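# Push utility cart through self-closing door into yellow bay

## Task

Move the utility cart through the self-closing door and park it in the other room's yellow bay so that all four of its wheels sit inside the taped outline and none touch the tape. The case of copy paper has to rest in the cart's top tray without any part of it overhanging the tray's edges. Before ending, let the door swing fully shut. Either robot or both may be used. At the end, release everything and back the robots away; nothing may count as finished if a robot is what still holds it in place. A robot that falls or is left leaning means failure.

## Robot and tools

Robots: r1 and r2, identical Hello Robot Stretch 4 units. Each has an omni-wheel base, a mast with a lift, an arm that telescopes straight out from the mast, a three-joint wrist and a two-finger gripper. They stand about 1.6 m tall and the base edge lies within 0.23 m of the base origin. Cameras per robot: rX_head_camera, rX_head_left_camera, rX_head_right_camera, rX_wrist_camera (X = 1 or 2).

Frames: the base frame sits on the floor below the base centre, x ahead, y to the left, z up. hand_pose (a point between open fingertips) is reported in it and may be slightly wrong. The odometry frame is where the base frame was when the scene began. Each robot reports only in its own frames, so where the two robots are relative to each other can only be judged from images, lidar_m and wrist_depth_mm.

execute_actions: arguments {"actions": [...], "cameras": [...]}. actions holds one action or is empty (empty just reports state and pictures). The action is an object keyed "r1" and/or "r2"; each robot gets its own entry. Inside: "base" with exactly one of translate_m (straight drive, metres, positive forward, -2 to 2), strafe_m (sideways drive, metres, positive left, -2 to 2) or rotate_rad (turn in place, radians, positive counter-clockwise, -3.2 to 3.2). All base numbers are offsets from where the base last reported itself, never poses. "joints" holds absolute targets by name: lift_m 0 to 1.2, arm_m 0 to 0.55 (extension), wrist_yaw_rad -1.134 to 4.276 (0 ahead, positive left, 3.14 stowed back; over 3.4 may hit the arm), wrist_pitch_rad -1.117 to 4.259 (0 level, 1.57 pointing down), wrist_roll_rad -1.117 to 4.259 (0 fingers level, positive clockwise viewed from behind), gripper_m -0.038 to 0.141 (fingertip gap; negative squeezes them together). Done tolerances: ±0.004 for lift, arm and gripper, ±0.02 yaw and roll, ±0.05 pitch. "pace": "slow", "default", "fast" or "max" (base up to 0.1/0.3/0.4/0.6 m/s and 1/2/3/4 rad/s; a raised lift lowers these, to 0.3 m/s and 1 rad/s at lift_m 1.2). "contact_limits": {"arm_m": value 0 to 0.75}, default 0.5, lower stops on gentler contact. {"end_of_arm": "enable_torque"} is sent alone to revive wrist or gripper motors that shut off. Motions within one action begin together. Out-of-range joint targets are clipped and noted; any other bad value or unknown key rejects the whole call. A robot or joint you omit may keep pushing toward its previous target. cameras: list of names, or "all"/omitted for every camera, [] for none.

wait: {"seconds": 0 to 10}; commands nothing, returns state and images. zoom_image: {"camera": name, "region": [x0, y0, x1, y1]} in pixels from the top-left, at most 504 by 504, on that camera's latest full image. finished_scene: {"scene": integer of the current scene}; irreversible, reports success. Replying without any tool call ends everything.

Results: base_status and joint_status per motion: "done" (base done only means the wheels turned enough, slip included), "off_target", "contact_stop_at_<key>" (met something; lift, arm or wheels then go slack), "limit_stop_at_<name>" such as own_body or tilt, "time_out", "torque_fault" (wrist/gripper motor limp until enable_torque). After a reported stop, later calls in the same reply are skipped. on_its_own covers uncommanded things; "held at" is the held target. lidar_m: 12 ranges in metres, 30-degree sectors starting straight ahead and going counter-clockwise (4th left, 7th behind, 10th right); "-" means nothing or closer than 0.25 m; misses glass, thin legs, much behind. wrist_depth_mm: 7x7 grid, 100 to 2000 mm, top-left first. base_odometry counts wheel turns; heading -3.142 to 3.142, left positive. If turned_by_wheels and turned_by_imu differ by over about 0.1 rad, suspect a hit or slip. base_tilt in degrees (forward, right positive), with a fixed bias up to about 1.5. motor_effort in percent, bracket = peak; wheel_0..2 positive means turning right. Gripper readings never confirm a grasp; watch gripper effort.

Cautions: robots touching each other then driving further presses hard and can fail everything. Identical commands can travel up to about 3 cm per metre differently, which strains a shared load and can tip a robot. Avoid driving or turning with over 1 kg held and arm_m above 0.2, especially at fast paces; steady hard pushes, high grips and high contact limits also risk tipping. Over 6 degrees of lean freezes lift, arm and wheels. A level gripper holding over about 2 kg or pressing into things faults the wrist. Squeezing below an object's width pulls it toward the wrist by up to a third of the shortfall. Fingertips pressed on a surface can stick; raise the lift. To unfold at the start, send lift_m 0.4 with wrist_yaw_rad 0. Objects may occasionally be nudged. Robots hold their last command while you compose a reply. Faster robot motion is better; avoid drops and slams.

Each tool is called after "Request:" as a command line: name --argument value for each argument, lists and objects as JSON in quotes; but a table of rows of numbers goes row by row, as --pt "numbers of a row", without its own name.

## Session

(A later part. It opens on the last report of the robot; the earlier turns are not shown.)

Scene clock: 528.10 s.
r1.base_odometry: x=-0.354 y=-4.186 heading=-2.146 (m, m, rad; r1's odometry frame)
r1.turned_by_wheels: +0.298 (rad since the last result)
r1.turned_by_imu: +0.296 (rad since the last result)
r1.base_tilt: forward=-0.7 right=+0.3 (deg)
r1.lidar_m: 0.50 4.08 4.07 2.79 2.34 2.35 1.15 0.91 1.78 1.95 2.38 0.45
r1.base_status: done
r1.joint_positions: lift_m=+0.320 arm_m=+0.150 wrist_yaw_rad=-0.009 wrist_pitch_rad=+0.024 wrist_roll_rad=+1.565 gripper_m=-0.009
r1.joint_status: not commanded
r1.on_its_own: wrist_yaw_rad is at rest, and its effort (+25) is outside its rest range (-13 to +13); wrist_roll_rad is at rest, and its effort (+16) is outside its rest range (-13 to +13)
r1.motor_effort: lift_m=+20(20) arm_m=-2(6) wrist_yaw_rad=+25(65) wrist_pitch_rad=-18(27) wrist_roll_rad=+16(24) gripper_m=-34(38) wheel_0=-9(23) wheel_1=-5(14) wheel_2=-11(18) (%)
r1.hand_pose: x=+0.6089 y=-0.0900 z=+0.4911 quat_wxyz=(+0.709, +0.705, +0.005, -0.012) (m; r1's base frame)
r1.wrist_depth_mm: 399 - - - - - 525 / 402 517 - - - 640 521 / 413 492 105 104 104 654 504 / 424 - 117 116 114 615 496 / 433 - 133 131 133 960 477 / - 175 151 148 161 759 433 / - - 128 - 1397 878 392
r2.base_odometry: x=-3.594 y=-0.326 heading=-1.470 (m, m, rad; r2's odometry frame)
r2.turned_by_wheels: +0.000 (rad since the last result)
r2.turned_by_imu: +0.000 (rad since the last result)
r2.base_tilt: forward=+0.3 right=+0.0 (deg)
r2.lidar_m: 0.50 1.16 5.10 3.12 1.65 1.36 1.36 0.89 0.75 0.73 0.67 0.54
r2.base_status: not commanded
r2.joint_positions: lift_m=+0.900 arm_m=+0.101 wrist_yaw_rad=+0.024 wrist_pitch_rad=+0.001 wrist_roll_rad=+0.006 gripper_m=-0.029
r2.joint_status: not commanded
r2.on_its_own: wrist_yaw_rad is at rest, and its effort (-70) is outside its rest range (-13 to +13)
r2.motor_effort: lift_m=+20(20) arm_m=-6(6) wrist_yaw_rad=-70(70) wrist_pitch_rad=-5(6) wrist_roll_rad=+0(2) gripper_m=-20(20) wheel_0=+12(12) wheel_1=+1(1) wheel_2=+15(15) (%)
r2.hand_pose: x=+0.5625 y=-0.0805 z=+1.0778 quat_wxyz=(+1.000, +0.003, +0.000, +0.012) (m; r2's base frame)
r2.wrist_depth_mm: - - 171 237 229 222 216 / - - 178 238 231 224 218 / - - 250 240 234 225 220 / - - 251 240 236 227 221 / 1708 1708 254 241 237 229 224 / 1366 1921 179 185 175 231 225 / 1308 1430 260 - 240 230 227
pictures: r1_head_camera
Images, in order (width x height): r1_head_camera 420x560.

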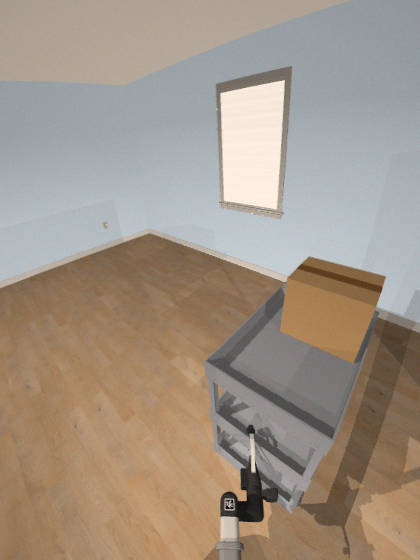

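Request:
execute_actions --actions '[{"r1":{"base":{"translate_m":-0.2},"pace":"slow"}}]' --cameras '[]'

Request:
execute_actions --actions '[{"r1":{"base":{"rotate_rad":0.3},"pace":"slow"}}]' --cameras '[]'

Request:
execute_actions --actions '[{"r1":{"base":{"translate_m":-0.2},"pace":"slow"}}]' --cameras '["r1_head_camera","r1_wrist_camera"]'

Scene clock: 540.63 s.
r1.base_odometry: x=-0.246 y=-4.018 heading=-2.145 (m, m, rad; r1's odometry frame)
r1.turned_by_wheels: +0.000 (rad since the last result)
r1.turned_by_imu: -0.001 (rad since the last result)
r1.base_tilt: forward=-0.6 right=+0.3 (deg)
r1.lidar_m: 0.51 4.22 4.19 2.64 2.19 2.18 0.95 0.74 1.68 1.79 2.53 0.48
r1.base_status: done
r1.joint_positions: lift_m=+0.320 arm_m=+0.150 wrist_yaw_rad=+0.009 wrist_pitch_rad=+0.025 wrist_roll_rad=+1.572 gripper_m=-0.009
r1.joint_status: not commanded
r1.on_its_own: wrist_yaw_rad is at rest, and its effort (-26) is outside its rest range (-13 to +13)
r1.motor_effort: lift_m=+20(20) arm_m=-2(2) wrist_yaw_rad=-26(25) wrist_pitch_rad=-18(20) wrist_roll_rad=-6(15) gripper_m=-35(37) wheel_0=-2(17) wheel_1=-6(12) wheel_2=+13(14) (%)
r1.hand_pose: x=+0.6105 y=-0.0849 z=+0.4911 quat_wxyz=(+0.707, +0.708, +0.012, -0.006) (m; r1's base frame)
r1.wrist_depth_mm: 402 480 102 102 102 640 517 / 402 488 109 108 108 676 521 / 413 530 118 117 117 715 500 / 424 580 129 128 128 647 496 / 430 - 141 141 143 597 477 / 407 179 154 153 170 496 452 / - - 128 - 1366 842 407
r2.base_odometry: x=-3.594 y=-0.326 heading=-1.470 (m, m, rad; r2's odometry frame)
r2.turned_by_wheels: +0.000 (rad since the last result)
r2.turned_by_imu: -0.002 (rad since the last result)
r2.base_tilt: forward=+0.2 right=+0.0 (deg)
r2.lidar_m: 0.49 0.98 5.07 3.11 1.66 1.37 1.37 0.92 0.74 0.73 0.69 0.57
r2.base_status: not commanded
r2.joint_positions: lift_m=+0.900 arm_m=+0.101 wrist_yaw_rad=+0.024 wrist_pitch_rad=+0.001 wrist_roll_rad=+0.006 gripper_m=-0.029
r2.joint_status: not commanded
r2.on_its_own: wrist_yaw_rad is at rest, and its effort (-70) is outside its rest range (-13 to +13)
r2.motor_effort: lift_m=+20(20) arm_m=-6(6) wrist_yaw_rad=-70(70) wrist_pitch_rad=-6(5) wrist_roll_rad=+0(0) gripper_m=-19(19) wheel_0=+12(12) wheel_1=+2(1) wheel_2=+15(15) (%)
r2.hand_pose: x=+0.5625 y=-0.0805 z=+1.0778 quat_wxyz=(+1.000, +0.003, +0.000, +0.012) (m; r2's base frame)
r2.wrist_depth_mm: - - 172 236 230 221 216 / - - 178 238 230 224 218 / - - 250 239 234 225 220 / - - 253 240 235 227 221 / 1499 1661 255 243 237 229 224 / 1160 1756 179 184 175 231 225 / 1464 1499 260 - 240 231 227
pictures: none
No camera images: the call's "cameras" was empty. Leave "cameras" out to get every camera's image.

Scene clock: 542.00 s.
r1.base_odometry: x=-0.246 y=-4.018 heading=-1.846 (m, m, rad; r1's odometry frame)
r1.turned_by_wheels: +0.299 (rad since the last result)
r1.turned_by_imu: +0.282 (rad since the last result)
r1.base_tilt: forward=-0.6 right=+0.2 (deg)
r1.lidar_m: 0.48 4.20 3.24 2.34 2.18 0.98 0.73 0.76 1.70 2.18 0.76 0.38
r1.base_status: done
r1.joint_positions: lift_m=+0.320 arm_m=+0.150 wrist_yaw_rad=-0.004 wrist_pitch_rad=+0.023 wrist_roll_rad=+1.564 gripper_m=-0.009
r1.joint_status: not commanded
r1.on_its_own: wrist_roll_rad is at rest, and its effort (+17) is outside its rest range (-13 to +13)
r1.motor_effort: lift_m=+20(20) arm_m=-1(3) wrist_yaw_rad=+11(74) wrist_pitch_rad=-15(23) wrist_roll_rad=+17(25) gripper_m=-31(36) wheel_0=+1(19) wheel_1=-5(15) wheel_2=-7(18) (%)
r1.hand_pose: x=+0.6092 y=-0.0886 z=+0.4914 quat_wxyz=(+0.709, +0.705, +0.007, -0.010) (m; r1's base frame)
r1.wrist_depth_mm: - - - - - - - / - - - - - - - / 379 - - - - - - / - - - - - - 455 / - - 113 109 108 904 424 / 327 177 150 142 161 809 399 / - - 129 - 338 336 342
r2.base_odometry: x=-3.594 y=-0.326 heading=-1.470 (m, m, rad; r2's odometry frame)
r2.turned_by_wheels: +0.000 (rad since the last result)
r2.turned_by_imu: +0.000 (rad since the last result)
r2.base_tilt: forward=+0.4 right=+0.1 (deg)
r2.lidar_m: 0.49 0.97 5.07 3.11 1.67 1.38 1.35 0.90 0.74 0.73 0.70 0.57
r2.base_status: not commanded
r2.joint_positions: lift_m=+0.900 arm_m=+0.101 wrist_yaw_rad=+0.024 wrist_pitch_rad=+0.001 wrist_roll_rad=+0.006 gripper_m=-0.029
r2.joint_status: not commanded
r2.on_its_own: wrist_yaw_rad is at rest, and its effort (-70) is outside its rest range (-13 to +13)
r2.motor_effort: lift_m=+20(19) arm_m=-6(6) wrist_yaw_rad=-70(70) wrist_pitch_rad=-6(6) wrist_roll_rad=+1(2) gripper_m=-19(20) wheel_0=+12(12) wheel_1=+1(1) wheel_2=+15(15) (%)
r2.hand_pose: x=+0.5625 y=-0.0805 z=+1.0778 quat_wxyz=(+1.000, +0.003, +0.000, +0.012) (m; r2's base frame)
r2.wrist_depth_mm: - - 172 237 229 222 215 / - - 177 239 231 222 217 / - - 249 241 233 224 220 / - - 251 240 236 227 220 / 1464 - 254 242 237 229 224 / 1464 - 179 185 174 231 226 / 1464 1366 260 - 239 229 227
pictures: none
No camera images: the call's "cameras" was empty. Leave "cameras" out to get every camera's image.

Scene clock: 545.30 s.
r1.base_odometry: x=-0.191 y=-3.826 heading=-1.847 (m, m, rad; r1's odometry frame)
r1.turned_by_wheels: +0.000 (rad since the last result)
r1.turned_by_imu: -0.002 (rad since the last result)
r1.base_tilt: forward=-0.6 right=+0.3 (deg)
r1.lidar_m: 0.52 4.36 3.10 2.18 2.07 0.80 0.64 0.52 1.58 1.95 2.60 0.45
r1.base_status: done
r1.joint_positions: lift_m=+0.320 arm_m=+0.150 wrist_yaw_rad=+0.004 wrist_pitch_rad=+0.028 wrist_roll_rad=+1.567 gripper_m=-0.009
r1.joint_status: not commanded
r1.on_its_own: wrist_pitch_rad is at rest, and its effort (-29) is outside its rest range (-23 to +23)
r1.motor_effort: lift_m=+20(20) arm_m=-1(1) wrist_yaw_rad=-12(27) wrist_pitch_rad=-29(29) wrist_roll_rad=+9(17) gripper_m=-37(40) wheel_0=-7(18) wheel_1=-6(11) wheel_2=+8(12) (%)
r1.hand_pose: x=+0.6098 y=-0.0863 z=+0.4900 quat_wxyz=(+0.708, +0.706, +0.011, -0.009) (m; r1's base frame)
r1.wrist_depth_mm: 404 - - - - 627 517 / 407 488 - - - 661 512 / 418 504 111 109 108 627 496 / 433 - 127 125 124 580 484 / - - 149 146 155 946 462 / - 181 173 170 180 809 415 / - 312 126 - 1576 788 382
r2.base_odometry: x=-3.594 y=-0.326 heading=-1.470 (m, m, rad; r2's odometry frame)
r2.turned_by_wheels: +0.000 (rad since the last result)
r2.turned_by_imu: -0.001 (rad since the last result)
r2.base_tilt: forward=+0.3 right=+0.0 (deg)
r2.lidar_m: 0.49 0.78 5.09 3.14 1.66 1.38 1.36 0.90 0.75 0.73 0.70 0.56
r2.base_status: not commanded
r2.joint_positions: lift_m=+0.900 arm_m=+0.101 wrist_yaw_rad=+0.024 wrist_pitch_rad=+0.001 wrist_roll_rad=+0.006 gripper_m=-0.029
r2.joint_status: not commanded
r2.on_its_own: wrist_yaw_rad is at rest, and its effort (-70) is outside its rest range (-13 to +13)
r2.motor_effort: lift_m=+20(20) arm_m=-6(6) wrist_yaw_rad=-70(70) wrist_pitch_rad=-5(6) wrist_roll_rad=+1(1) gripper_m=-20(20) wheel_0=+12(12) wheel_1=+1(1) wheel_2=+15(15) (%)
r2.hand_pose: x=+0.5625 y=-0.0805 z=+1.0778 quat_wxyz=(+1.000, +0.003, +0.000, +0.012) (m; r2's base frame)
r2.wrist_depth_mm: - - 171 237 229 221 216 / - - 177 238 231 223 219 / - - 250 240 233 225 219 / - - 252 241 235 227 221 / 1336 - 254 242 237 229 223 / 1138 - 179 185 175 232 224 / 1464 1499 260 - 239 231 227
pictures: r1_head_camera, r1_wrist_camera
Images, in order (width x height): r1_head_camera 420x560, r1_wrist_camera 616x392.

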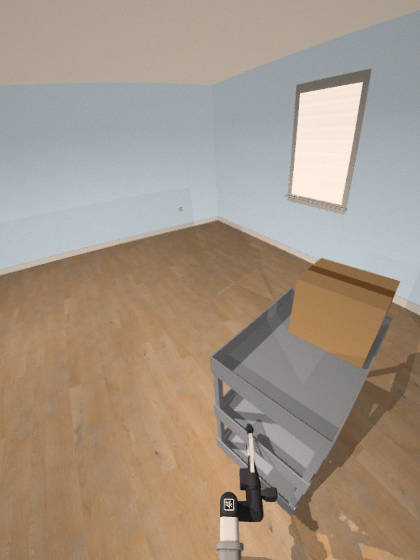

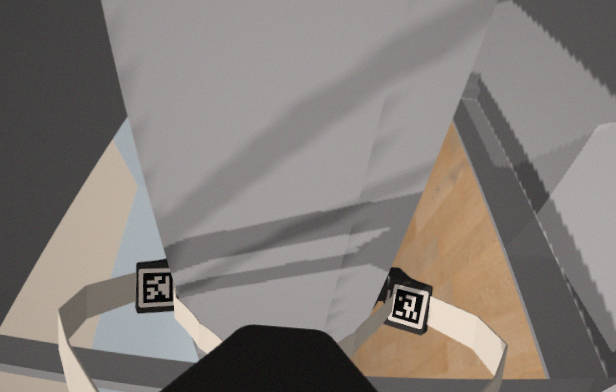

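Request:
execute_actions --actions '[{"r1":{"base":{"strafe_m":-0.15},"pace":"slow"}}]' --cameras '[]'

Request:
execute_actions --actions '[{"r1":{"base":{"strafe_m":-0.15},"pace":"slow"}}]' --cameras '[]'

Request:
execute_actions --actions '[{"r1":{"base":{"rotate_rad":0.3},"pace":"slow"}}]' --cameras '["r1_head_camera","r1_head_left_camera"]'

Scene clock: 558.20 s.
r1.base_odometry: x=-0.335 y=-3.785 heading=-1.846 (m, m, rad; r1's odometry frame)
r1.turned_by_wheels: +0.001 (rad since the last result)
r1.turned_by_imu: +0.001 (rad since the last result)
r1.base_tilt: forward=-0.6 right=+0.3 (deg)
r1.lidar_m: 0.52 4.45 3.27 2.34 2.20 0.74 0.51 0.85 1.45 1.85 2.48 0.49
r1.base_status: done
r1.joint_positions: lift_m=+0.320 arm_m=+0.150 wrist_yaw_rad=+0.008 wrist_pitch_rad=+0.027 wrist_roll_rad=+1.570 gripper_m=-0.009
r1.joint_status: not commanded
r1.on_its_own: wrist_yaw_rad is at rest, and its effort (-23) is outside its rest range (-13 to +13); wrist_pitch_rad is at rest, and its effort (-24) is outside its rest range (-23 to +23)
r1.motor_effort: lift_m=+20(20) arm_m=-1(1) wrist_yaw_rad=-23(42) wrist_pitch_rad=-24(29) wrist_roll_rad=+1(12) gripper_m=-33(38) wheel_0=+14(23) wheel_1=-2(8) wheel_2=+0(7) (%)
r1.hand_pose: x=+0.6102 y=-0.0852 z=+0.4905 quat_wxyz=(+0.707, +0.707, +0.012, -0.007) (m; r1's base frame)
r1.wrist_depth_mm: 407 473 108 107 106 654 517 / 407 521 117 116 115 699 508 / 418 544 128 128 127 707 500 / 430 - 142 141 144 627 484 / 433 - 159 158 1281 960 477 / - 181 177 175 182 820 436 / - - 200 - 1618 778 389
r2.base_odometry: x=-3.594 y=-0.326 heading=-1.470 (m, m, rad; r2's odometry frame)
r2.turned_by_wheels: +0.000 (rad since the last result)
r2.turned_by_imu: -0.001 (rad since the last result)
r2.base_tilt: forward=+0.3 right=+0.0 (deg)
r2.lidar_m: 0.49 0.82 5.09 3.10 1.67 1.35 1.36 0.88 0.75 0.73 0.68 0.57
r2.base_status: not commanded
r2.joint_positions: lift_m=+0.900 arm_m=+0.101 wrist_yaw_rad=+0.024 wrist_pitch_rad=+0.001 wrist_roll_rad=+0.006 gripper_m=-0.029
r2.joint_status: not commanded
r2.on_its_own: wrist_yaw_rad is at rest, and its effort (-69) is outside its rest range (-13 to +13)
r2.motor_effort: lift_m=+20(20) arm_m=-6(7) wrist_yaw_rad=-69(70) wrist_pitch_rad=-6(5) wrist_roll_rad=+1(2) gripper_m=-18(21) wheel_0=+12(12) wheel_1=+1(1) wheel_2=+15(15) (%)
r2.hand_pose: x=+0.5625 y=-0.0805 z=+1.0778 quat_wxyz=(+1.000, +0.003, +0.000, +0.012) (m; r2's base frame)
r2.wrist_depth_mm: 609 - 171 237 229 221 216 / - - 177 238 230 223 218 / - - 250 240 234 225 220 / - - 252 241 235 227 221 / 1397 - 256 241 237 229 224 / 1098 647 180 184 174 230 225 / 1537 621 259 - 240 232 227
pictures: none
No camera images: the call's "cameras" was empty. Leave "cameras" out to get every camera's image.

Scene clock: 560.83 s.
r1.base_odometry: x=-0.479 y=-3.745 heading=-1.845 (m, m, rad; r1's odometry frame)
r1.turned_by_wheels: +0.001 (rad since the last result)
r1.turned_by_imu: +0.002 (rad since the last result)
r1.base_tilt: forward=-0.7 right=+0.2 (deg)
r1.lidar_m: 0.52 4.51 3.46 2.49 2.34 0.63 0.53 1.28 1.34 1.74 2.37 0.49
r1.base_status: done
r1.joint_positions: lift_m=+0.320 arm_m=+0.150 wrist_yaw_rad=+0.008 wrist_pitch_rad=+0.026 wrist_roll_rad=+1.573 gripper_m=-0.009
r1.joint_status: not commanded
r1.on_its_own: wrist_yaw_rad is at rest, and its effort (-24) is outside its rest range (-13 to +13)
r1.motor_effort: lift_m=+20(20) arm_m=-1(1) wrist_yaw_rad=-24(36) wrist_pitch_rad=-22(24) wrist_roll_rad=-9(10) gripper_m=-32(33) wheel_0=+13(17) wheel_1=-2(6) wheel_2=+0(0) (%)
r1.hand_pose: x=+0.6102 y=-0.0851 z=+0.4908 quat_wxyz=(+0.706, +0.708, +0.012, -0.006) (m; r1's base frame)
r1.wrist_depth_mm: 407 544 127 127 128 676 512 / 404 559 135 135 136 707 512 / 418 634 144 144 145 707 492 / 427 699 155 154 159 691 492 / 433 - 167 166 1308 609 477 / - 180 178 178 180 508 452 / - - 192 - 1464 778 402
r2.base_odometry: x=-3.594 y=-0.326 heading=-1.470 (m, m, rad; r2's odometry frame)
r2.turned_by_wheels: +0.000 (rad since the last result)
r2.turned_by_imu: -0.001 (rad since the last result)
r2.base_tilt: forward=+0.3 right=+0.1 (deg)
r2.lidar_m: 0.50 0.91 5.09 3.09 1.67 1.38 1.37 0.90 0.75 0.74 0.69 0.56
r2.base_status: not commanded
r2.joint_positions: lift_m=+0.900 arm_m=+0.101 wrist_yaw_rad=+0.024 wrist_pitch_rad=+0.001 wrist_roll_rad=+0.006 gripper_m=-0.029
r2.joint_status: not commanded
r2.on_its_own: wrist_yaw_rad is at rest, and its effort (-70) is outside its rest range (-13 to +13)
r2.motor_effort: lift_m=+20(19) arm_m=-6(6) wrist_yaw_rad=-70(70) wrist_pitch_rad=-5(5) wrist_roll_rad=-1(1) gripper_m=-20(19) wheel_0=+12(12) wheel_1=+1(1) wheel_2=+15(15) (%)
r2.hand_pose: x=+0.5625 y=-0.0805 z=+1.0778 quat_wxyz=(+1.000, +0.003, +0.000, +0.012) (m; r2's base frame)
r2.wrist_depth_mm: - 778 171 237 229 221 216 / - - 178 237 232 224 218 / - - 250 241 233 225 220 / - - 250 241 235 228 223 / 1661 1499 253 242 238 229 225 / 1205 1255 179 185 174 231 225 / 1537 1255 262 - 239 231 227
pictures: none
No camera images: the call's "cameras" was empty. Leave "cameras" out to get every camera's image.

Scene clock: 562.20 s.
r1.base_odometry: x=-0.479 y=-3.744 heading=-1.546 (m, m, rad; r1's odometry frame)
r1.turned_by_wheels: +0.299 (rad since the last result)
r1.turned_by_imu: +0.290 (rad since the last result)
r1.base_tilt: forward=-0.7 right=+0.3 (deg)
r1.lidar_m: 0.49 4.52 2.75 2.35 0.89 0.52 0.74 1.31 1.45 2.37 1.07 0.40
r1.base_status: done
r1.joint_positions: lift_m=+0.320 arm_m=+0.150 wrist_yaw_rad=-0.004 wrist_pitch_rad=+0.025 wrist_roll_rad=+1.562 gripper_m=-0.009
r1.joint_status: not commanded
r1.on_its_own: wrist_roll_rad is at rest, and its effort (+23) is outside its rest range (-13 to +13)
r1.motor_effort: lift_m=+20(20) arm_m=+0(1) wrist_yaw_rad=+10(63) wrist_pitch_rad=-21(27) wrist_roll_rad=+23(27) gripper_m=-34(39) wheel_0=-3(25) wheel_1=-5(13) wheel_2=-8(22) (%)
r1.hand_pose: x=+0.6090 y=-0.0885 z=+0.4908 quat_wxyz=(+0.710, +0.704, +0.008, -0.010) (m; r1's base frame)
r1.wrist_depth_mm: - - - - - - - / 394 - - - - - 492 / 418 - - - - 554 504 / 427 - 108 107 105 946 480 / - - 132 129 126 976 442 / - 180 167 162 176 820 404 / - 324 126 - 330 329 368
r2.base_odometry: x=-3.594 y=-0.326 heading=-1.470 (m, m, rad; r2's odometry frame)
r2.turned_by_wheels: +0.000 (rad since the last result)
r2.turned_by_imu: +0.000 (rad since the last result)
r2.base_tilt: forward=+0.3 right=+0.0 (deg)
r2.lidar_m: 0.49 0.92 5.08 3.11 1.65 1.37 1.36 0.89 0.75 0.73 0.71 0.57
r2.base_status: not commanded
r2.joint_positions: lift_m=+0.900 arm_m=+0.101 wrist_yaw_rad=+0.024 wrist_pitch_rad=+0.001 wrist_roll_rad=+0.006 gripper_m=-0.029
r2.joint_status: not commanded
r2.on_its_own: wrist_yaw_rad is at rest, and its effort (-70) is outside its rest range (-13 to +13)
r2.motor_effort: lift_m=+20(20) arm_m=-6(6) wrist_yaw_rad=-70(70) wrist_pitch_rad=-4(7) wrist_roll_rad=+1(0) gripper_m=-20(21) wheel_0=+12(12) wheel_1=+1(1) wheel_2=+15(15) (%)
r2.hand_pose: x=+0.5625 y=-0.0805 z=+1.0778 quat_wxyz=(+1.000, +0.003, +0.000, +0.012) (m; r2's base frame)
r2.wrist_depth_mm: - 788 171 237 229 222 216 / - - 178 238 230 222 217 / - - 250 239 234 226 219 / - - 252 241 235 228 223 / 1366 1430 255 242 237 229 223 / 1078 1281 180 185 175 231 225 / 1464 1205 262 - 240 231 228
pictures: r1_head_camera, r1_head_left_camera
Images, in order (width x height): r1_head_camera 420x560, r1_head_left_camera 420x672.

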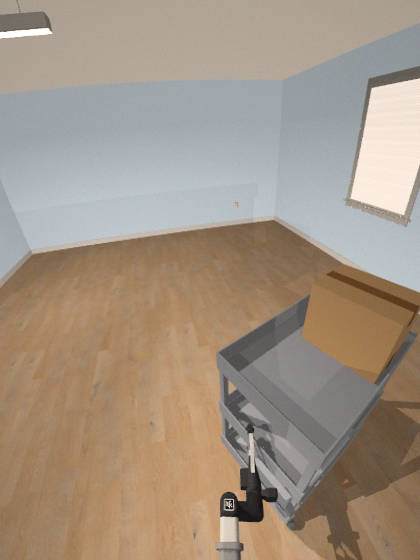

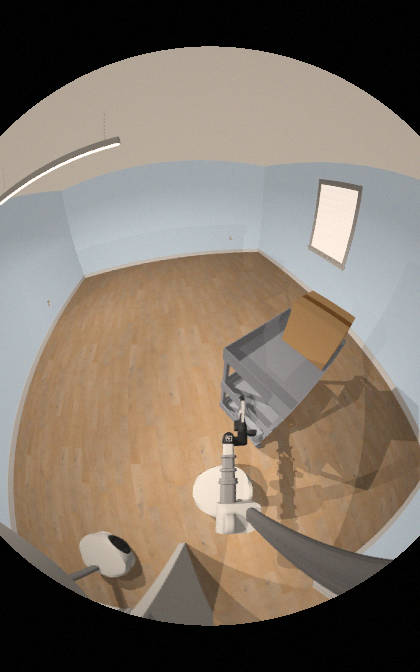

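Request:
execute_actions --actions '[{"r1":{"base":{"translate_m":-0.1},"pace":"slow"}}]' --cameras '[]'

Request:
execute_actions --actions '[{"r1":{"base":{"rotate_rad":0.3},"pace":"slow"}}]' --cameras '[]'

Request:
execute_actions --actions '[{"r1":{"base":{"translate_m":-0.2},"pace":"slow"}}]' --cameras '["r1_head_camera","r1_head_left_camera"]'

Scene clock: 577.70 s.
r1.base_odometry: x=-0.482 y=-3.645 heading=-1.546 (m, m, rad; r1's odometry frame)
r1.turned_by_wheels: +0.000 (rad since the last result)
r1.turned_by_imu: -0.003 (rad since the last result)
r1.base_tilt: forward=-0.7 right=+0.2 (deg)
r1.lidar_m: 0.51 4.61 2.71 2.32 0.75 0.44 0.68 1.25 1.32 2.33 2.39 0.43
r1.base_status: done
r1.joint_positions: lift_m=+0.320 arm_m=+0.150 wrist_yaw_rad=-0.001 wrist_pitch_rad=+0.029 wrist_roll_rad=+1.566 gripper_m=-0.009
r1.joint_status: not commanded
r1.on_its_own: wrist_pitch_rad is at rest, and its effort (-30) is outside its rest range (-23 to +23)
r1.motor_effort: lift_m=+20(20) arm_m=+0(0) wrist_yaw_rad=+2(30) wrist_pitch_rad=-30(30) wrist_roll_rad=+11(23) gripper_m=-37(38) wheel_0=-8(18) wheel_1=-6(11) wheel_2=+9(11) (%)
r1.hand_pose: x=+0.6092 y=-0.0878 z=+0.4899 quat_wxyz=(+0.709, +0.705, +0.010, -0.011) (m; r1's base frame)
r1.wrist_depth_mm: 407 - - - - 627 517 / 410 488 102 - - 668 517 / 418 504 111 110 108 627 496 / 430 - 127 125 125 580 484 / - - 149 147 157 946 455 / - 180 175 172 179 820 415 / - 312 127 - 1464 798 382
r2.base_odometry: x=-3.594 y=-0.326 heading=-1.470 (m, m, rad; r2's odometry frame)
r2.turned_by_wheels: +0.000 (rad since the last result)
r2.turned_by_imu: -0.001 (rad since the last result)
r2.base_tilt: forward=+0.3 right=+0.0 (deg)
r2.lidar_m: 0.49 0.87 5.10 3.10 1.65 1.37 1.37 0.92 0.75 0.71 0.69 0.56
r2.base_status: not commanded
r2.joint_positions: lift_m=+0.900 arm_m=+0.101 wrist_yaw_rad=+0.024 wrist_pitch_rad=+0.001 wrist_roll_rad=+0.006 gripper_m=-0.029
r2.joint_status: not commanded
r2.on_its_own: wrist_yaw_rad is at rest, and its effort (-70) is outside its rest range (-13 to +13)
r2.motor_effort: lift_m=+20(20) arm_m=-6(6) wrist_yaw_rad=-70(69) wrist_pitch_rad=-6(5) wrist_roll_rad=+1(1) gripper_m=-19(21) wheel_0=+12(12) wheel_1=+1(1) wheel_2=+15(15) (%)
r2.hand_pose: x=+0.5625 y=-0.0805 z=+1.0778 quat_wxyz=(+1.000, +0.003, +0.000, +0.012) (m; r2's base frame)
r2.wrist_depth_mm: - - 171 237 229 221 216 / - - 178 238 230 223 217 / - - 249 240 233 225 220 / - - 252 241 236 228 222 / 1308 - 255 241 237 229 224 / 1060 1182 179 184 175 231 225 / 1464 1336 262 - 240 230 228
pictures: none
No camera images: the call's "cameras" was empty. Leave "cameras" out to get every camera's image.

Scene clock: 579.07 s.
r1.base_odometry: x=-0.482 y=-3.645 heading=-1.248 (m, m, rad; r1's odometry frame)
r1.turned_by_wheels: +0.299 (rad since the last result)
r1.turned_by_imu: +0.269 (rad since the last result)
r1.base_tilt: forward=-0.7 right=+0.3 (deg)
r1.lidar_m: 0.46 3.33 2.43 0.94 0.46 0.50 - 1.24 1.65 2.39 0.60 0.35
r1.base_status: done
r1.joint_positions: lift_m=+0.320 arm_m=+0.150 wrist_yaw_rad=-0.015 wrist_pitch_rad=+0.021 wrist_roll_rad=+1.567 gripper_m=-0.009
r1.joint_status: not commanded
r1.on_its_own: wrist_yaw_rad is at rest, and its effort (+44) is outside its rest range (-13 to +13)
r1.motor_effort: lift_m=+19(20) arm_m=+1(1) wrist_yaw_rad=+44(84) wrist_pitch_rad=-9(31) wrist_roll_rad=+10(25) gripper_m=-33(40) wheel_0=-3(23) wheel_1=-5(17) wheel_2=-7(22) (%)
r1.hand_pose: x=+0.6077 y=-0.0918 z=+0.4921 quat_wxyz=(+0.708, +0.706, +0.002, -0.013) (m; r1's base frame)
r1.wrist_depth_mm: - - - - - - - / - - - - - - - / - - - - - - - / - - - - - - - / - - - - - - 407 / 332 177 147 133 141 349 384 / - - 125 - 1366 831 634
r2.base_odometry: x=-3.594 y=-0.326 heading=-1.470 (m, m, rad; r2's odometry frame)
r2.turned_by_wheels: +0.000 (rad since the last result)
r2.turned_by_imu: +0.000 (rad since the last result)
r2.base_tilt: forward=+0.3 right=+0.0 (deg)
r2.lidar_m: 0.50 0.90 5.10 3.11 1.66 1.37 1.37 0.90 0.74 0.74 0.70 0.57
r2.base_status: not commanded
r2.joint_positions: lift_m=+0.900 arm_m=+0.101 wrist_yaw_rad=+0.024 wrist_pitch_rad=+0.001 wrist_roll_rad=+0.006 gripper_m=-0.029
r2.joint_status: not commanded
r2.on_its_own: wrist_yaw_rad is at rest, and its effort (-71) is outside its rest range (-13 to +13)
r2.motor_effort: lift_m=+20(20) arm_m=-6(6) wrist_yaw_rad=-71(70) wrist_pitch_rad=-5(5) wrist_roll_rad=+1(2) gripper_m=-20(20) wheel_0=+12(12) wheel_1=+1(1) wheel_2=+15(15) (%)
r2.hand_pose: x=+0.5625 y=-0.0805 z=+1.0778 quat_wxyz=(+1.000, +0.003, +0.000, +0.012) (m; r2's base frame)
r2.wrist_depth_mm: - - 172 237 229 221 216 / - - 178 237 230 223 217 / - - 250 240 233 225 220 / - - 253 241 236 228 222 / 1281 - 254 241 238 229 224 / 960 - 179 185 175 231 225 / 1464 1229 259 - 240 231 227
pictures: none
No camera images: the call's "cameras" was empty. Leave "cameras" out to get every camera's image.

Scene clock: 582.37 s.
r1.base_odometry: x=-0.545 y=-3.456 heading=-1.248 (m, m, rad; r1's odometry frame)
r1.turned_by_wheels: +0.000 (rad since the last result)
r1.turned_by_imu: -0.001 (rad since the last result)
r1.base_tilt: forward=-0.6 right=+0.2 (deg)
r1.lidar_m: 0.51 3.34 2.43 0.68 0.35 0.50 4.04 1.05 1.39 2.38 2.50 0.44
r1.base_status: done
r1.joint_positions: lift_m=+0.320 arm_m=+0.150 wrist_yaw_rad=+0.005 wrist_pitch_rad=+0.027 wrist_roll_rad=+1.570 gripper_m=-0.009
r1.joint_status: not commanded
r1.on_its_own: wrist_yaw_rad is at rest, and its effort (-15) is outside its rest range (-13 to +13); wrist_pitch_rad is at rest, and its effort (-25) is outside its rest range (-23 to +23)
r1.motor_effort: lift_m=+19(19) arm_m=+2(2) wrist_yaw_rad=-15(43) wrist_pitch_rad=-25(25) wrist_roll_rad=-1(10) gripper_m=-38(39) wheel_0=-5(20) wheel_1=-6(11) wheel_2=+10(13) (%)
r1.hand_pose: x=+0.6095 y=-0.0860 z=+0.4905 quat_wxyz=(+0.707, +0.707, +0.011, -0.008) (m; r1's base frame)
r1.wrist_depth_mm: 402 - - - - 621 508 / 404 496 - - - 668 508 / 418 496 108 107 106 609 496 / 427 - 126 124 123 1008 484 / - - 151 148 158 976 445 / - 180 179 176 182 831 413 / - 312 239 - 1229 325 375
r2.base_odometry: x=-3.594 y=-0.326 heading=-1.470 (m, m, rad; r2's odometry frame)
r2.turned_by_wheels: +0.000 (rad since the last result)
r2.turned_by_imu: -0.001 (rad since the last result)
r2.base_tilt: forward=+0.4 right=+0.1 (deg)
r2.lidar_m: 0.50 1.07 5.10 3.08 1.65 1.37 1.36 0.88 0.73 0.74 0.69 0.55
r2.base_status: not commanded
r2.joint_positions: lift_m=+0.900 arm_m=+0.101 wrist_yaw_rad=+0.024 wrist_pitch_rad=+0.001 wrist_roll_rad=+0.006 gripper_m=-0.029
r2.joint_status: not commanded
r2.on_its_own: wrist_yaw_rad is at rest, and its effort (-70) is outside its rest range (-13 to +13)
r2.motor_effort: lift_m=+20(20) arm_m=-6(7) wrist_yaw_rad=-70(71) wrist_pitch_rad=-5(5) wrist_roll_rad=-1(2) gripper_m=-20(21) wheel_0=+12(12) wheel_1=+1(1) wheel_2=+15(15) (%)
r2.hand_pose: x=+0.5625 y=-0.0805 z=+1.0778 quat_wxyz=(+1.000, +0.003, +0.000, +0.012) (m; r2's base frame)
r2.wrist_depth_mm: - - 171 237 229 221 216 / - - 178 237 231 223 218 / - - 250 239 233 225 219 / - - 252 241 235 229 222 / 1160 - 254 242 237 229 224 / 1138 976 180 184 175 231 226 / 1366 1366 263 - 239 229 227
pictures: r1_head_camera, r1_head_left_camera
Images, in order (width x height): r1_head_camera 420x560, r1_head_left_camera 420x672.

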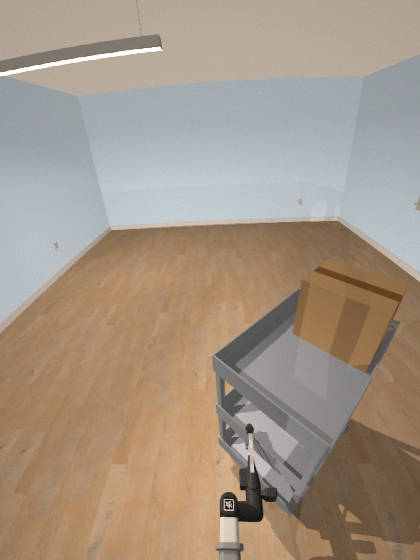

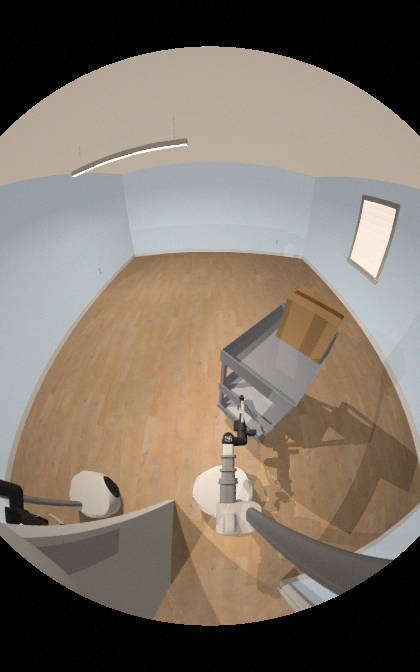

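Request:
execute_actions --actions '[{"r1":{"base":{"translate_m":0.15},"pace":"slow"}}]' --cameras '[]'

Request:
execute_actions --actions '[{"r1":{"base":{"strafe_m":-0.2},"pace":"slow"}}]' --cameras '["r1_head_camera"]'

Scene clock: 599.93 s.
r1.base_odometry: x=-0.497 y=-3.597 heading=-1.247 (m, m, rad; r1's odometry frame)
r1.turned_by_wheels: +0.000 (rad since the last result)
r1.turned_by_imu: -0.002 (rad since the last result)
r1.base_tilt: forward=-0.7 right=+0.2 (deg)
r1.lidar_m: 0.48 3.36 2.41 0.92 0.41 0.46 4.20 1.19 1.60 2.40 0.68 0.38
r1.base_status: done
r1.joint_positions: lift_m=+0.320 arm_m=+0.150 wrist_yaw_rad=-0.005 wrist_pitch_rad=+0.022 wrist_roll_rad=+1.567 gripper_m=-0.009
r1.joint_status: not commanded
r1.on_its_own: wrist_yaw_rad is at rest, and its effort (+15) is outside its rest range (-13 to +13)
r1.motor_effort: lift_m=+19(19) arm_m=+2(1) wrist_yaw_rad=+15(15) wrist_pitch_rad=-10(25) wrist_roll_rad=+10(11) gripper_m=-33(38) wheel_0=+8(12) wheel_1=+6(9) wheel_2=-10(13) (%)
r1.hand_pose: x=+0.6086 y=-0.0890 z=+0.4920 quat_wxyz=(+0.708, +0.706, +0.006, -0.010) (m; r1's base frame)
r1.wrist_depth_mm: - - - - - - - / - - - - - - - / - - - - - - - / 413 - - - - - 445 / - - 114 110 109 904 421 / 332 180 156 149 156 788 389 / - - 126 - 345 340 343
r2.base_odometry: x=-3.594 y=-0.326 heading=-1.470 (m, m, rad; r2's odometry frame)
r2.turned_by_wheels: +0.000 (rad since the last result)
r2.turned_by_imu: -0.001 (rad since the last result)
r2.base_tilt: forward=+0.2 right=+0.0 (deg)
r2.lidar_m: 0.50 0.90 5.11 3.13 1.68 1.37 1.37 0.90 0.73 0.74 0.70 0.55
r2.base_status: not commanded
r2.joint_positions: lift_m=+0.900 arm_m=+0.101 wrist_yaw_rad=+0.024 wrist_pitch_rad=+0.001 wrist_roll_rad=+0.006 gripper_m=-0.029
r2.joint_status: not commanded
r2.on_its_own: wrist_yaw_rad is at rest, and its effort (-71) is outside its rest range (-13 to +13)
r2.motor_effort: lift_m=+20(20) arm_m=-6(6) wrist_yaw_rad=-71(70) wrist_pitch_rad=-5(7) wrist_roll_rad=+1(1) gripper_m=-20(19) wheel_0=+12(12) wheel_1=+1(1) wheel_2=+15(15) (%)
r2.hand_pose: x=+0.5625 y=-0.0805 z=+1.0778 quat_wxyz=(+1.000, +0.003, +0.000, +0.012) (m; r2's base frame)
r2.wrist_depth_mm: - - 172 238 229 221 216 / - - 178 237 231 224 218 / - - 249 239 234 225 220 / - - 251 242 235 227 221 / 1255 - 255 242 237 229 224 / 976 1336 179 185 174 230 225 / 1397 1138 262 - 240 231 227
pictures: none
No camera images: the call's "cameras" was empty. Leave "cameras" out to get every camera's image.

Scene clock: 603.07 s.
r1.base_odometry: x=-0.687 y=-3.661 heading=-1.247 (m, m, rad; r1's odometry frame)
r1.turned_by_wheels: +0.001 (rad since the last result)
r1.turned_by_imu: +0.005 (rad since the last result)
r1.base_tilt: forward=-0.6 right=+0.2 (deg)
r1.lidar_m: 0.48 3.61 2.62 1.04 0.59 0.77 1.12 1.13 1.58 2.20 0.82 0.39
r1.base_status: done
r1.joint_positions: lift_m=+0.320 arm_m=+0.150 wrist_yaw_rad=+0.006 wrist_pitch_rad=+0.023 wrist_roll_rad=+1.571 gripper_m=-0.009
r1.joint_status: not commanded
r1.on_its_own: wrist_yaw_rad is at rest, and its effort (-19) is outside its rest range (-13 to +13)
r1.motor_effort: lift_m=+18(19) arm_m=+2(2) wrist_yaw_rad=-19(32) wrist_pitch_rad=-13(12) wrist_roll_rad=-1(9) gripper_m=-34(36) wheel_0=+13(19) wheel_1=-2(4) wheel_2=+2(9) (%)
r1.hand_pose: x=+0.6096 y=-0.0856 z=+0.4918 quat_wxyz=(+0.707, +0.707, +0.010, -0.006) (m; r1's base frame)
r1.wrist_depth_mm: - - - - - - - / - - - - - - - / 387 - - - - - 484 / 418 - - - - 878 462 / - - 116 113 111 931 424 / 329 179 159 154 174 820 399 / - - 126 - 338 334 340
r2.base_odometry: x=-3.594 y=-0.326 heading=-1.470 (m, m, rad; r2's odometry frame)
r2.turned_by_wheels: +0.000 (rad since the last result)
r2.turned_by_imu: -0.001 (rad since the last result)
r2.base_tilt: forward=+0.2 right=-0.1 (deg)
r2.lidar_m: 0.49 1.26 5.10 3.12 1.66 1.36 1.35 0.88 0.74 0.74 0.71 0.55
r2.base_status: not commanded
r2.joint_positions: lift_m=+0.900 arm_m=+0.101 wrist_yaw_rad=+0.024 wrist_pitch_rad=+0.001 wrist_roll_rad=+0.006 gripper_m=-0.029
r2.joint_status: not commanded
r2.on_its_own: wrist_yaw_rad is at rest, and its effort (-71) is outside its rest range (-13 to +13)
r2.motor_effort: lift_m=+20(20) arm_m=-6(6) wrist_yaw_rad=-71(70) wrist_pitch_rad=-7(6) wrist_roll_rad=+1(3) gripper_m=-20(21) wheel_0=+12(12) wheel_1=+1(1) wheel_2=+15(15) (%)
r2.hand_pose: x=+0.5625 y=-0.0805 z=+1.0778 quat_wxyz=(+1.000, +0.003, +0.000, +0.012) (m; r2's base frame)
r2.wrist_depth_mm: - - 172 237 229 220 217 / - - 178 238 231 224 218 / - - 250 239 235 225 220 / - - 252 241 236 228 223 / 1397 1756 254 242 237 229 224 / 1098 1138 179 185 175 232 225 / 1576 1336 260 - 239 229 227
pictures: r1_head_camera
Images, in order (width x height): r1_head_camera 420x560.

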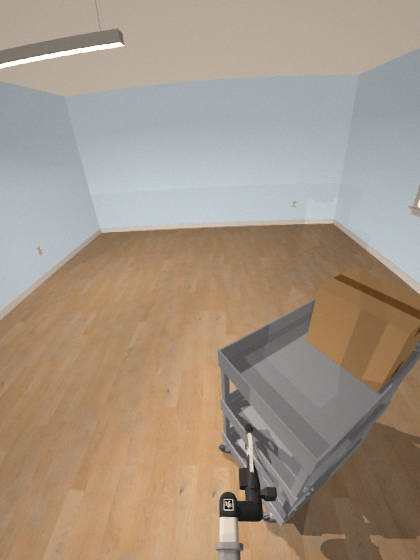

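Request:
execute_actions --actions '[{"r1":{"joints":{"gripper_m":0.1}}}]' --cameras '[]'

Request:
execute_actions --actions '[{"r1":{"base":{"translate_m":-0.1},"joints":{"arm_m":0.0},"pace":"slow"}}]' --cameras '["r1_head_camera","r1_wrist_camera"]'

Scene clock: 616.03 s.
r1.base_odometry: x=-0.687 y=-3.661 heading=-1.247 (m, m, rad; r1's odometry frame)
r1.turned_by_wheels: +0.000 (rad since the last result)
r1.turned_by_imu: -0.002 (rad since the last result)
r1.base_tilt: forward=-0.7 right=+0.2 (deg)
r1.lidar_m: 0.48 3.61 2.63 1.05 0.59 0.77 1.12 1.12 1.59 2.20 0.85 0.39
r1.base_status: not commanded
r1.joint_positions: lift_m=+0.320 arm_m=+0.150 wrist_yaw_rad=+0.006 wrist_pitch_rad=+0.019 wrist_roll_rad=+1.569 gripper_m=+0.100
r1.joint_status: all done
r1.on_its_own: wrist_yaw_rad is at rest, and its effort (-18) is outside its rest range (-13 to +13)
r1.motor_effort: lift_m=+18(18) arm_m=+2(2) wrist_yaw_rad=-18(20) wrist_pitch_rad=-3(12) wrist_roll_rad=+1(3) gripper_m=-3(30) wheel_0=+12(13) wheel_1=-2(2) wheel_2=+1(0) (%)
r1.hand_pose: x=+0.6096 y=-0.0857 z=+0.4928 quat_wxyz=(+0.708, +0.707, +0.009, -0.005) (m; r1's base frame)
r1.wrist_depth_mm: - - - - - - - / 392 - - - - - 500 / 404 - - - - 512 492 / 418 - 112 111 109 946 469 / - - 151 145 149 976 439 / 357 353 208 198 196 904 407 / - - - - 1499 809 488
r2.base_odometry: x=-3.594 y=-0.326 heading=-1.470 (m, m, rad; r2's odometry frame)
r2.turned_by_wheels: +0.000 (rad since the last result)
r2.turned_by_imu: -0.001 (rad since the last result)
r2.base_tilt: forward=+0.2 right=-0.1 (deg)
r2.lidar_m: 0.50 1.29 5.09 3.11 1.67 1.37 1.36 0.92 0.73 0.72 0.68 0.57
r2.base_status: not commanded
r2.joint_positions: lift_m=+0.900 arm_m=+0.101 wrist_yaw_rad=+0.024 wrist_pitch_rad=+0.001 wrist_roll_rad=+0.006 gripper_m=-0.029
r2.joint_status: not commanded
r2.on_its_own: wrist_yaw_rad is at rest, and its effort (-70) is outside its rest range (-13 to +13)
r2.motor_effort: lift_m=+20(20) arm_m=-7(6) wrist_yaw_rad=-70(70) wrist_pitch_rad=-6(6) wrist_roll_rad=+1(1) gripper_m=-19(21) wheel_0=+12(12) wheel_1=+1(1) wheel_2=+15(15) (%)
r2.hand_pose: x=+0.5625 y=-0.0805 z=+1.0778 quat_wxyz=(+1.000, +0.003, +0.000, +0.012) (m; r2's base frame)
r2.wrist_depth_mm: - - 171 236 229 220 216 / - - 178 237 232 224 218 / - - 251 240 233 224 220 / - - 251 241 235 228 221 / 1397 1756 255 242 237 230 224 / 1098 1182 180 184 174 230 226 / 1537 1336 259 - 241 231 228
pictures: none
No camera images: the call's "cameras" was empty. Leave "cameras" out to get every camera's image.

Scene clock: 618.83 s.
r1.base_odometry: x=-0.718 y=-3.566 heading=-1.247 (m, m, rad; r1's odometry frame)
r1.turned_by_wheels: +0.000 (rad since the last result)
r1.turned_by_imu: -0.001 (rad since the last result)
r1.base_tilt: forward=-0.7 right=+0.3 (deg)
r1.lidar_m: 0.57 3.61 2.64 0.57 0.56 0.77 1.04 1.03 1.45 2.17 2.27 0.49
r1.base_status: done
r1.joint_positions: lift_m=+0.320 arm_m=+0.001 wrist_yaw_rad=+0.000 wrist_pitch_rad=+0.021 wrist_roll_rad=+1.570 gripper_m=+0.100
r1.joint_status: all done
r1.motor_effort: lift_m=+18(18) arm_m=-5(5) wrist_yaw_rad=-2(17) wrist_pitch_rad=-7(7) wrist_roll_rad=+1(2) gripper_m=+0(2) wheel_0=-6(12) wheel_1=-5(7) wheel_2=+6(12) (%)
r1.hand_pose: x=+0.4602 y=-0.0873 z=+0.4924 quat_wxyz=(+0.707, +0.707, +0.007, -0.007) (m; r1's base frame)
r1.wrist_depth_mm: 234 236 238 237 891 750 530 / 384 504 256 245 244 245 245 / 407 609 - 294 1863 723 492 / 439 634 - 366 1983 707 504 / - 597 609 530 1661 640 452 / - - - - 205 820 591 / - - - - 1708 878 661
r2.base_odometry: x=-3.594 y=-0.326 heading=-1.470 (m, m, rad; r2's odometry frame)
r2.turned_by_wheels: +0.000 (rad since the last result)
r2.turned_by_imu: -0.001 (rad since the last result)
r2.base_tilt: forward=+0.3 right=+0.1 (deg)
r2.lidar_m: 0.50 1.43 5.09 3.09 1.65 1.36 1.37 0.91 0.74 0.73 0.69 0.56
r2.base_status: not commanded
r2.joint_positions: lift_m=+0.900 arm_m=+0.101 wrist_yaw_rad=+0.024 wrist_pitch_rad=+0.001 wrist_roll_rad=+0.006 gripper_m=-0.029
r2.joint_status: not commanded
r2.on_its_own: wrist_yaw_rad is at rest, and its effort (-70) is outside its rest range (-13 to +13)
r2.motor_effort: lift_m=+20(19) arm_m=-6(6) wrist_yaw_rad=-70(70) wrist_pitch_rad=-6(5) wrist_roll_rad=+0(2) gripper_m=-20(20) wheel_0=+12(12) wheel_1=+1(1) wheel_2=+15(15) (%)
r2.hand_pose: x=+0.5625 y=-0.0805 z=+1.0778 quat_wxyz=(+1.000, +0.003, +0.000, +0.012) (m; r2's base frame)
r2.wrist_depth_mm: - - 171 237 229 221 216 / - - 178 238 230 224 218 / - - 250 240 233 224 220 / - - 251 242 236 228 223 / 1430 1756 256 242 237 229 224 / 1118 1160 179 184 175 230 225 / 1537 1366 260 - 239 231 228
pictures: r1_head_camera, r1_wrist_camera
Images, in order (width x height): r1_head_camera 420x560, r1_wrist_camera 616x392.

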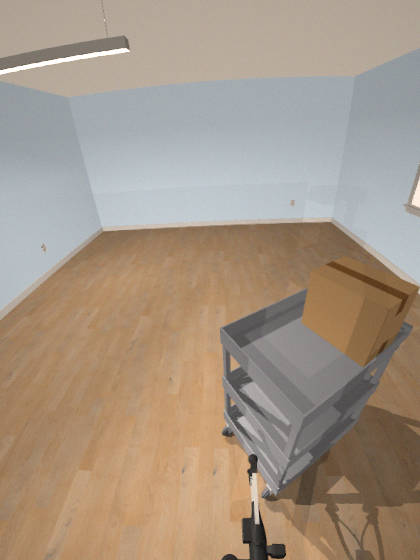

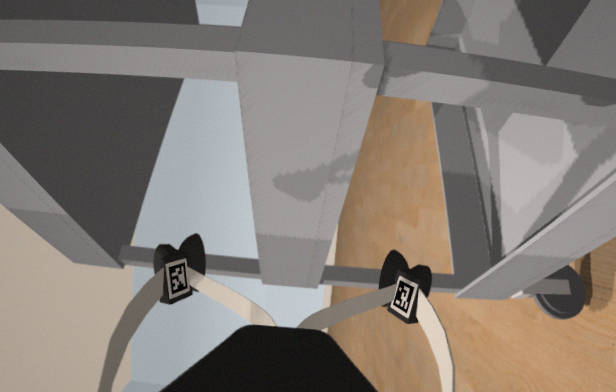

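Request:
execute_actions --actions '[{"r1":{"base":{"strafe_m":-0.08},"joints":{"gripper_m":-0.01},"pace":"slow"}}]' --cameras '[]'

Request:
execute_actions --actions '[{"r1":{"joints":{"arm_m":0.3},"pace":"slow"}}]' --cameras '["r1_head_camera","r1_wrist_camera"]'

Scene clock: 628.67 s.
r1.base_odometry: x=-0.794 y=-3.592 heading=-1.247 (m, m, rad; r1's odometry frame)
r1.turned_by_wheels: +0.000 (rad since the last result)
r1.turned_by_imu: -0.003 (rad since the last result)
r1.base_tilt: forward=-0.7 right=+0.3 (deg)
r1.lidar_m: 0.48 3.71 2.70 0.63 0.62 0.87 1.02 1.04 1.47 2.11 2.17 0.46
r1.base_status: done
r1.joint_positions: lift_m=+0.320 arm_m=+0.001 wrist_yaw_rad=+0.000 wrist_pitch_rad=+0.021 wrist_roll_rad=+1.570 gripper_m=-0.010
r1.joint_status: all done
r1.motor_effort: lift_m=+18(18) arm_m=-5(5) wrist_yaw_rad=-2(1) wrist_pitch_rad=-7(7) wrist_roll_rad=+2(1) gripper_m=-13(14) wheel_0=+7(9) wheel_1=-6(11) wheel_2=+0(4) (%)
r1.hand_pose: x=+0.4602 y=-0.0873 z=+0.4924 quat_wxyz=(+0.707, +0.707, +0.007, -0.007) (m; r1's base frame)
r1.wrist_depth_mm: 394 569 - 303 1983 750 530 / 399 597 904 271 1661 750 525 / 243 246 249 248 1618 723 504 / 397 539 250 236 247 247 250 / 436 647 - 272 1863 691 496 / - 597 190 196 1308 627 469 / - - - - 1708 866 591
r2.base_odometry: x=-3.594 y=-0.326 heading=-1.470 (m, m, rad; r2's odometry frame)
r2.turned_by_wheels: +0.000 (rad since the last result)
r2.turned_by_imu: -0.002 (rad since the last result)
r2.base_tilt: forward=+0.3 right=-0.2 (deg)
r2.lidar_m: 0.50 1.49 5.10 3.11 1.67 1.37 1.36 0.91 0.74 0.71 0.69 0.56
r2.base_status: not commanded
r2.joint_positions: lift_m=+0.900 arm_m=+0.101 wrist_yaw_rad=+0.024 wrist_pitch_rad=+0.001 wrist_roll_rad=+0.006 gripper_m=-0.029
r2.joint_status: not commanded
r2.on_its_own: wrist_yaw_rad is at rest, and its effort (-70) is outside its rest range (-13 to +13)
r2.motor_effort: lift_m=+20(20) arm_m=-6(7) wrist_yaw_rad=-70(70) wrist_pitch_rad=-5(8) wrist_roll_rad=+0(1) gripper_m=-20(20) wheel_0=+12(12) wheel_1=+1(1) wheel_2=+15(15) (%)
r2.hand_pose: x=+0.5625 y=-0.0805 z=+1.0778 quat_wxyz=(+1.000, +0.003, +0.000, +0.012) (m; r2's base frame)
r2.wrist_depth_mm: - - 171 236 229 221 216 / - - 178 237 231 224 218 / - - 250 239 234 225 220 / - - 253 242 236 228 221 / 1430 1756 254 242 237 230 224 / 1098 1160 179 184 174 230 225 / 1537 1366 262 - 240 230 228
pictures: none
No camera images: the call's "cameras" was empty. Leave "cameras" out to get every camera's image.

Scene clock: 632.97 s.
r1.base_odometry: x=-0.794 y=-3.592 heading=-1.247 (m, m, rad; r1's odometry frame)
r1.turned_by_wheels: +0.000 (rad since the last result)
r1.turned_by_imu: -0.001 (rad since the last result)
r1.base_tilt: forward=-0.7 right=+0.2 (deg)
r1.lidar_m: 0.65 3.71 2.71 0.62 0.63 0.88 1.01 1.04 1.46 2.12 2.19 0.64
r1.base_status: not commanded
r1.joint_positions: lift_m=+0.320 arm_m=+0.299 wrist_yaw_rad=+0.001 wrist_pitch_rad=+0.020 wrist_roll_rad=+1.570 gripper_m=-0.010
r1.joint_status: all done
r1.motor_effort: lift_m=+18(18) arm_m=+6(14) wrist_yaw_rad=-5(27) wrist_pitch_rad=-6(7) wrist_roll_rad=+1(2) gripper_m=-13(12) wheel_0=+8(7) wheel_1=-2(6) wheel_2=+0(0) (%)
r1.hand_pose: x=+0.7584 y=-0.0871 z=+0.4924 quat_wxyz=(+0.707, +0.707, +0.008, -0.007) (m; r1's base frame)
r1.wrist_depth_mm: 113 113 108 110 112 683 525 / 108 107 103 103 105 114 496 / 370 124 114 112 107 112 - / 421 - 159 151 156 609 484 / 452 - 504 213 1661 574 480 / - - 191 196 512 820 517 / - - - - 1661 917 661
r2.base_odometry: x=-3.594 y=-0.326 heading=-1.470 (m, m, rad; r2's odometry frame)
r2.turned_by_wheels: +0.000 (rad since the last result)
r2.turned_by_imu: -0.001 (rad since the last result)
r2.base_tilt: forward=+0.3 right=+0.1 (deg)
r2.lidar_m: 0.48 1.39 5.11 3.11 1.65 1.37 1.36 0.92 0.73 0.74 0.68 0.58
r2.base_status: not commanded
r2.joint_positions: lift_m=+0.900 arm_m=+0.101 wrist_yaw_rad=+0.024 wrist_pitch_rad=+0.001 wrist_roll_rad=+0.006 gripper_m=-0.029
r2.joint_status: not commanded
r2.on_its_own: wrist_yaw_rad is at rest, and its effort (-71) is outside its rest range (-13 to +13)
r2.motor_effort: lift_m=+20(20) arm_m=-6(6) wrist_yaw_rad=-71(70) wrist_pitch_rad=-4(5) wrist_roll_rad=+0(0) gripper_m=-18(19) wheel_0=+12(12) wheel_1=+1(1) wheel_2=+15(15) (%)
r2.hand_pose: x=+0.5625 y=-0.0805 z=+1.0778 quat_wxyz=(+1.000, +0.003, +0.000, +0.012) (m; r2's base frame)
r2.wrist_depth_mm: - - 171 237 229 221 216 / - - 178 239 232 224 218 / - - 251 239 233 225 219 / - - 252 242 236 226 222 / 1537 - 255 242 236 229 224 / 1205 1756 179 184 175 231 226 / 1537 1499 260 - 239 229 228
pictures: r1_head_camera, r1_wrist_camera
Images, in order (width x height): r1_head_camera 420x560, r1_wrist_camera 616x392.

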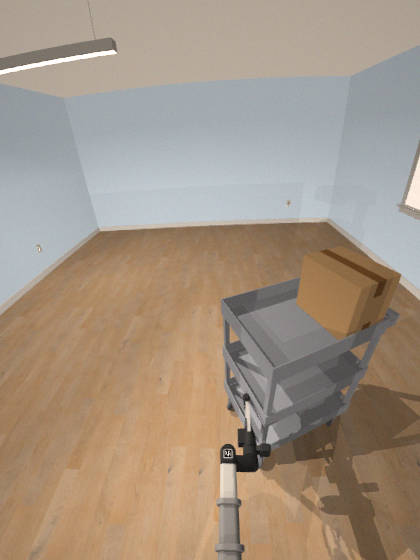

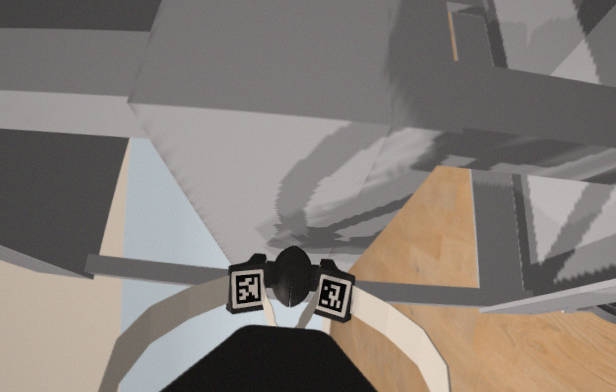

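Request:
execute_actions --actions '[{"r1":{"joints":{"arm_m":0.1},"pace":"slow"}}]' --cameras '[]'

Request:
execute_actions --actions '[{"r1":{"base":{"strafe_m":0.08},"joints":{"lift_m":0.48,"wrist_roll_rad":0,"gripper_m":0.09},"pace":"slow"}}]' --cameras '["r1_head_camera","r1_wrist_camera"]'

Scene clock: 648.90 s.
r1.base_odometry: x=-0.794 y=-3.592 heading=-1.247 (m, m, rad; r1's odometry frame)
r1.turned_by_wheels: +0.000 (rad since the last result)
r1.turned_by_imu: -0.002 (rad since the last result)
r1.base_tilt: forward=-0.7 right=+0.3 (deg)
r1.lidar_m: 0.63 3.72 2.72 0.61 0.64 0.88 1.00 1.04 1.45 2.11 2.19 0.63
r1.base_status: not commanded
r1.joint_positions: lift_m=+0.320 arm_m=+0.101 wrist_yaw_rad=+0.000 wrist_pitch_rad=+0.021 wrist_roll_rad=+1.570 gripper_m=-0.010
r1.joint_status: all done
r1.motor_effort: lift_m=+18(18) arm_m=-5(5) wrist_yaw_rad=-2(4) wrist_pitch_rad=-7(7) wrist_roll_rad=+1(1) gripper_m=-11(14) wheel_0=+7(7) wheel_1=-2(2) wheel_2=+0(0) (%)
r1.hand_pose: x=+0.5602 y=-0.0873 z=+0.4924 quat_wxyz=(+0.707, +0.707, +0.007, -0.007) (m; r1's base frame)
r1.wrist_depth_mm: 397 564 - 349 946 750 530 / 397 597 - 327 1983 741 521 / 307 312 310 307 315 621 496 / 466 634 - 370 1756 609 382 / - - - 473 1708 668 496 / - - 191 195 1308 946 661 / - - - - 1618 904 668
r2.base_odometry: x=-3.594 y=-0.326 heading=-1.470 (m, m, rad; r2's odometry frame)
r2.turned_by_wheels: +0.000 (rad since the last result)
r2.turned_by_imu: -0.002 (rad since the last result)
r2.base_tilt: forward=+0.3 right=+0.1 (deg)
r2.lidar_m: 0.49 1.48 5.09 3.10 1.66 1.37 1.37 0.91 0.75 0.74 0.69 0.57
r2.base_status: not commanded
r2.joint_positions: lift_m=+0.900 arm_m=+0.101 wrist_yaw_rad=+0.024 wrist_pitch_rad=+0.001 wrist_roll_rad=+0.006 gripper_m=-0.029
r2.joint_status: not commanded
r2.on_its_own: wrist_yaw_rad is at rest, and its effort (-70) is outside its rest range (-13 to +13)
r2.motor_effort: lift_m=+20(20) arm_m=-6(6) wrist_yaw_rad=-70(69) wrist_pitch_rad=-8(8) wrist_roll_rad=+2(1) gripper_m=-19(20) wheel_0=+12(12) wheel_1=+1(1) wheel_2=+15(15) (%)
r2.hand_pose: x=+0.5625 y=-0.0805 z=+1.0778 quat_wxyz=(+1.000, +0.003, +0.000, +0.012) (m; r2's base frame)
r2.wrist_depth_mm: - - 172 237 229 221 216 / - - 178 238 230 223 218 / - - 250 240 234 225 220 / - - 252 240 236 227 223 / 1537 - 255 241 238 229 223 / 1182 1863 180 184 175 230 225 / 1576 1499 260 - 240 231 227
pictures: none
No camera images: the call's "cameras" was empty. Leave "cameras" out to get every camera's image.

Scene clock: 652.50 s.
r1.base_odometry: x=-0.718 y=-3.566 heading=-1.247 (m, m, rad; r1's odometry frame)
r1.turned_by_wheels: +0.000 (rad since the last result)
r1.turned_by_imu: -0.001 (rad since the last result)
r1.base_tilt: forward=-0.7 right=+0.2 (deg)
r1.lidar_m: 0.74 3.60 2.63 0.58 0.54 0.77 1.03 1.03 1.43 2.18 2.27 0.64
r1.base_status: done
r1.joint_positions: lift_m=+0.480 arm_m=+0.101 wrist_yaw_rad=+0.000 wrist_pitch_rad=+0.021 wrist_roll_rad=+0.000 gripper_m=+0.090
r1.joint_status: all done
r1.motor_effort: lift_m=+22(23) arm_m=-5(5) wrist_yaw_rad=-2(2) wrist_pitch_rad=-7(6) wrist_roll_rad=-2(5) gripper_m=-3(13) wheel_0=-5(13) wheel_1=+6(9) wheel_2=+0(0) (%)
r1.hand_pose: x=+0.5602 y=-0.0873 z=+0.6520 quat_wxyz=(+1.000, +0.000, +0.010, +0.000) (m; r1's base frame)
r1.wrist_depth_mm: - - - - - 309 330 / - - - - 418 312 327 / - - - - 549 327 392 / - - - - - - - / - - - - - 334 - / 1756 1661 1618 597 204 654 778 / 1308 1336 1430 - 413 342 564
r2.base_odometry: x=-3.594 y=-0.326 heading=-1.470 (m, m, rad; r2's odometry frame)
r2.turned_by_wheels: +0.000 (rad since the last result)
r2.turned_by_imu: -0.001 (rad since the last result)
r2.base_tilt: forward=+0.2 right=+0.1 (deg)
r2.lidar_m: 0.51 1.38 5.08 3.11 1.65 1.35 1.37 0.89 0.73 0.74 0.69 0.57
r2.base_status: not commanded
r2.joint_positions: lift_m=+0.900 arm_m=+0.101 wrist_yaw_rad=+0.024 wrist_pitch_rad=+0.001 wrist_roll_rad=+0.006 gripper_m=-0.029
r2.joint_status: not commanded
r2.on_its_own: wrist_yaw_rad is at rest, and its effort (-70) is outside its rest range (-13 to +13)
r2.motor_effort: lift_m=+20(20) arm_m=-6(6) wrist_yaw_rad=-70(71) wrist_pitch_rad=-6(6) wrist_roll_rad=+0(1) gripper_m=-21(20) wheel_0=+12(12) wheel_1=+1(1) wheel_2=+15(15) (%)
r2.hand_pose: x=+0.5625 y=-0.0805 z=+1.0778 quat_wxyz=(+1.000, +0.003, +0.000, +0.012) (m; r2's base frame)
r2.wrist_depth_mm: - - 171 236 229 221 216 / - - 178 238 231 223 217 / - - 250 240 235 226 220 / - - 252 242 236 228 221 / 1537 - 255 242 237 229 224 / 1205 1756 179 183 175 231 224 / 1576 904 260 - 238 229 226
pictures: r1_head_camera, r1_wrist_camera
Images, in order (width x height): r1_head_camera 420x560, r1_wrist_camera 616x392.

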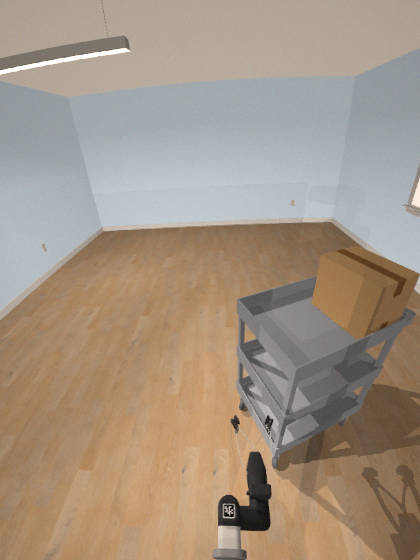

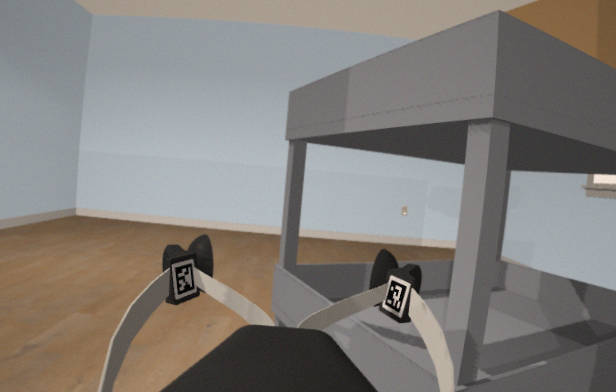

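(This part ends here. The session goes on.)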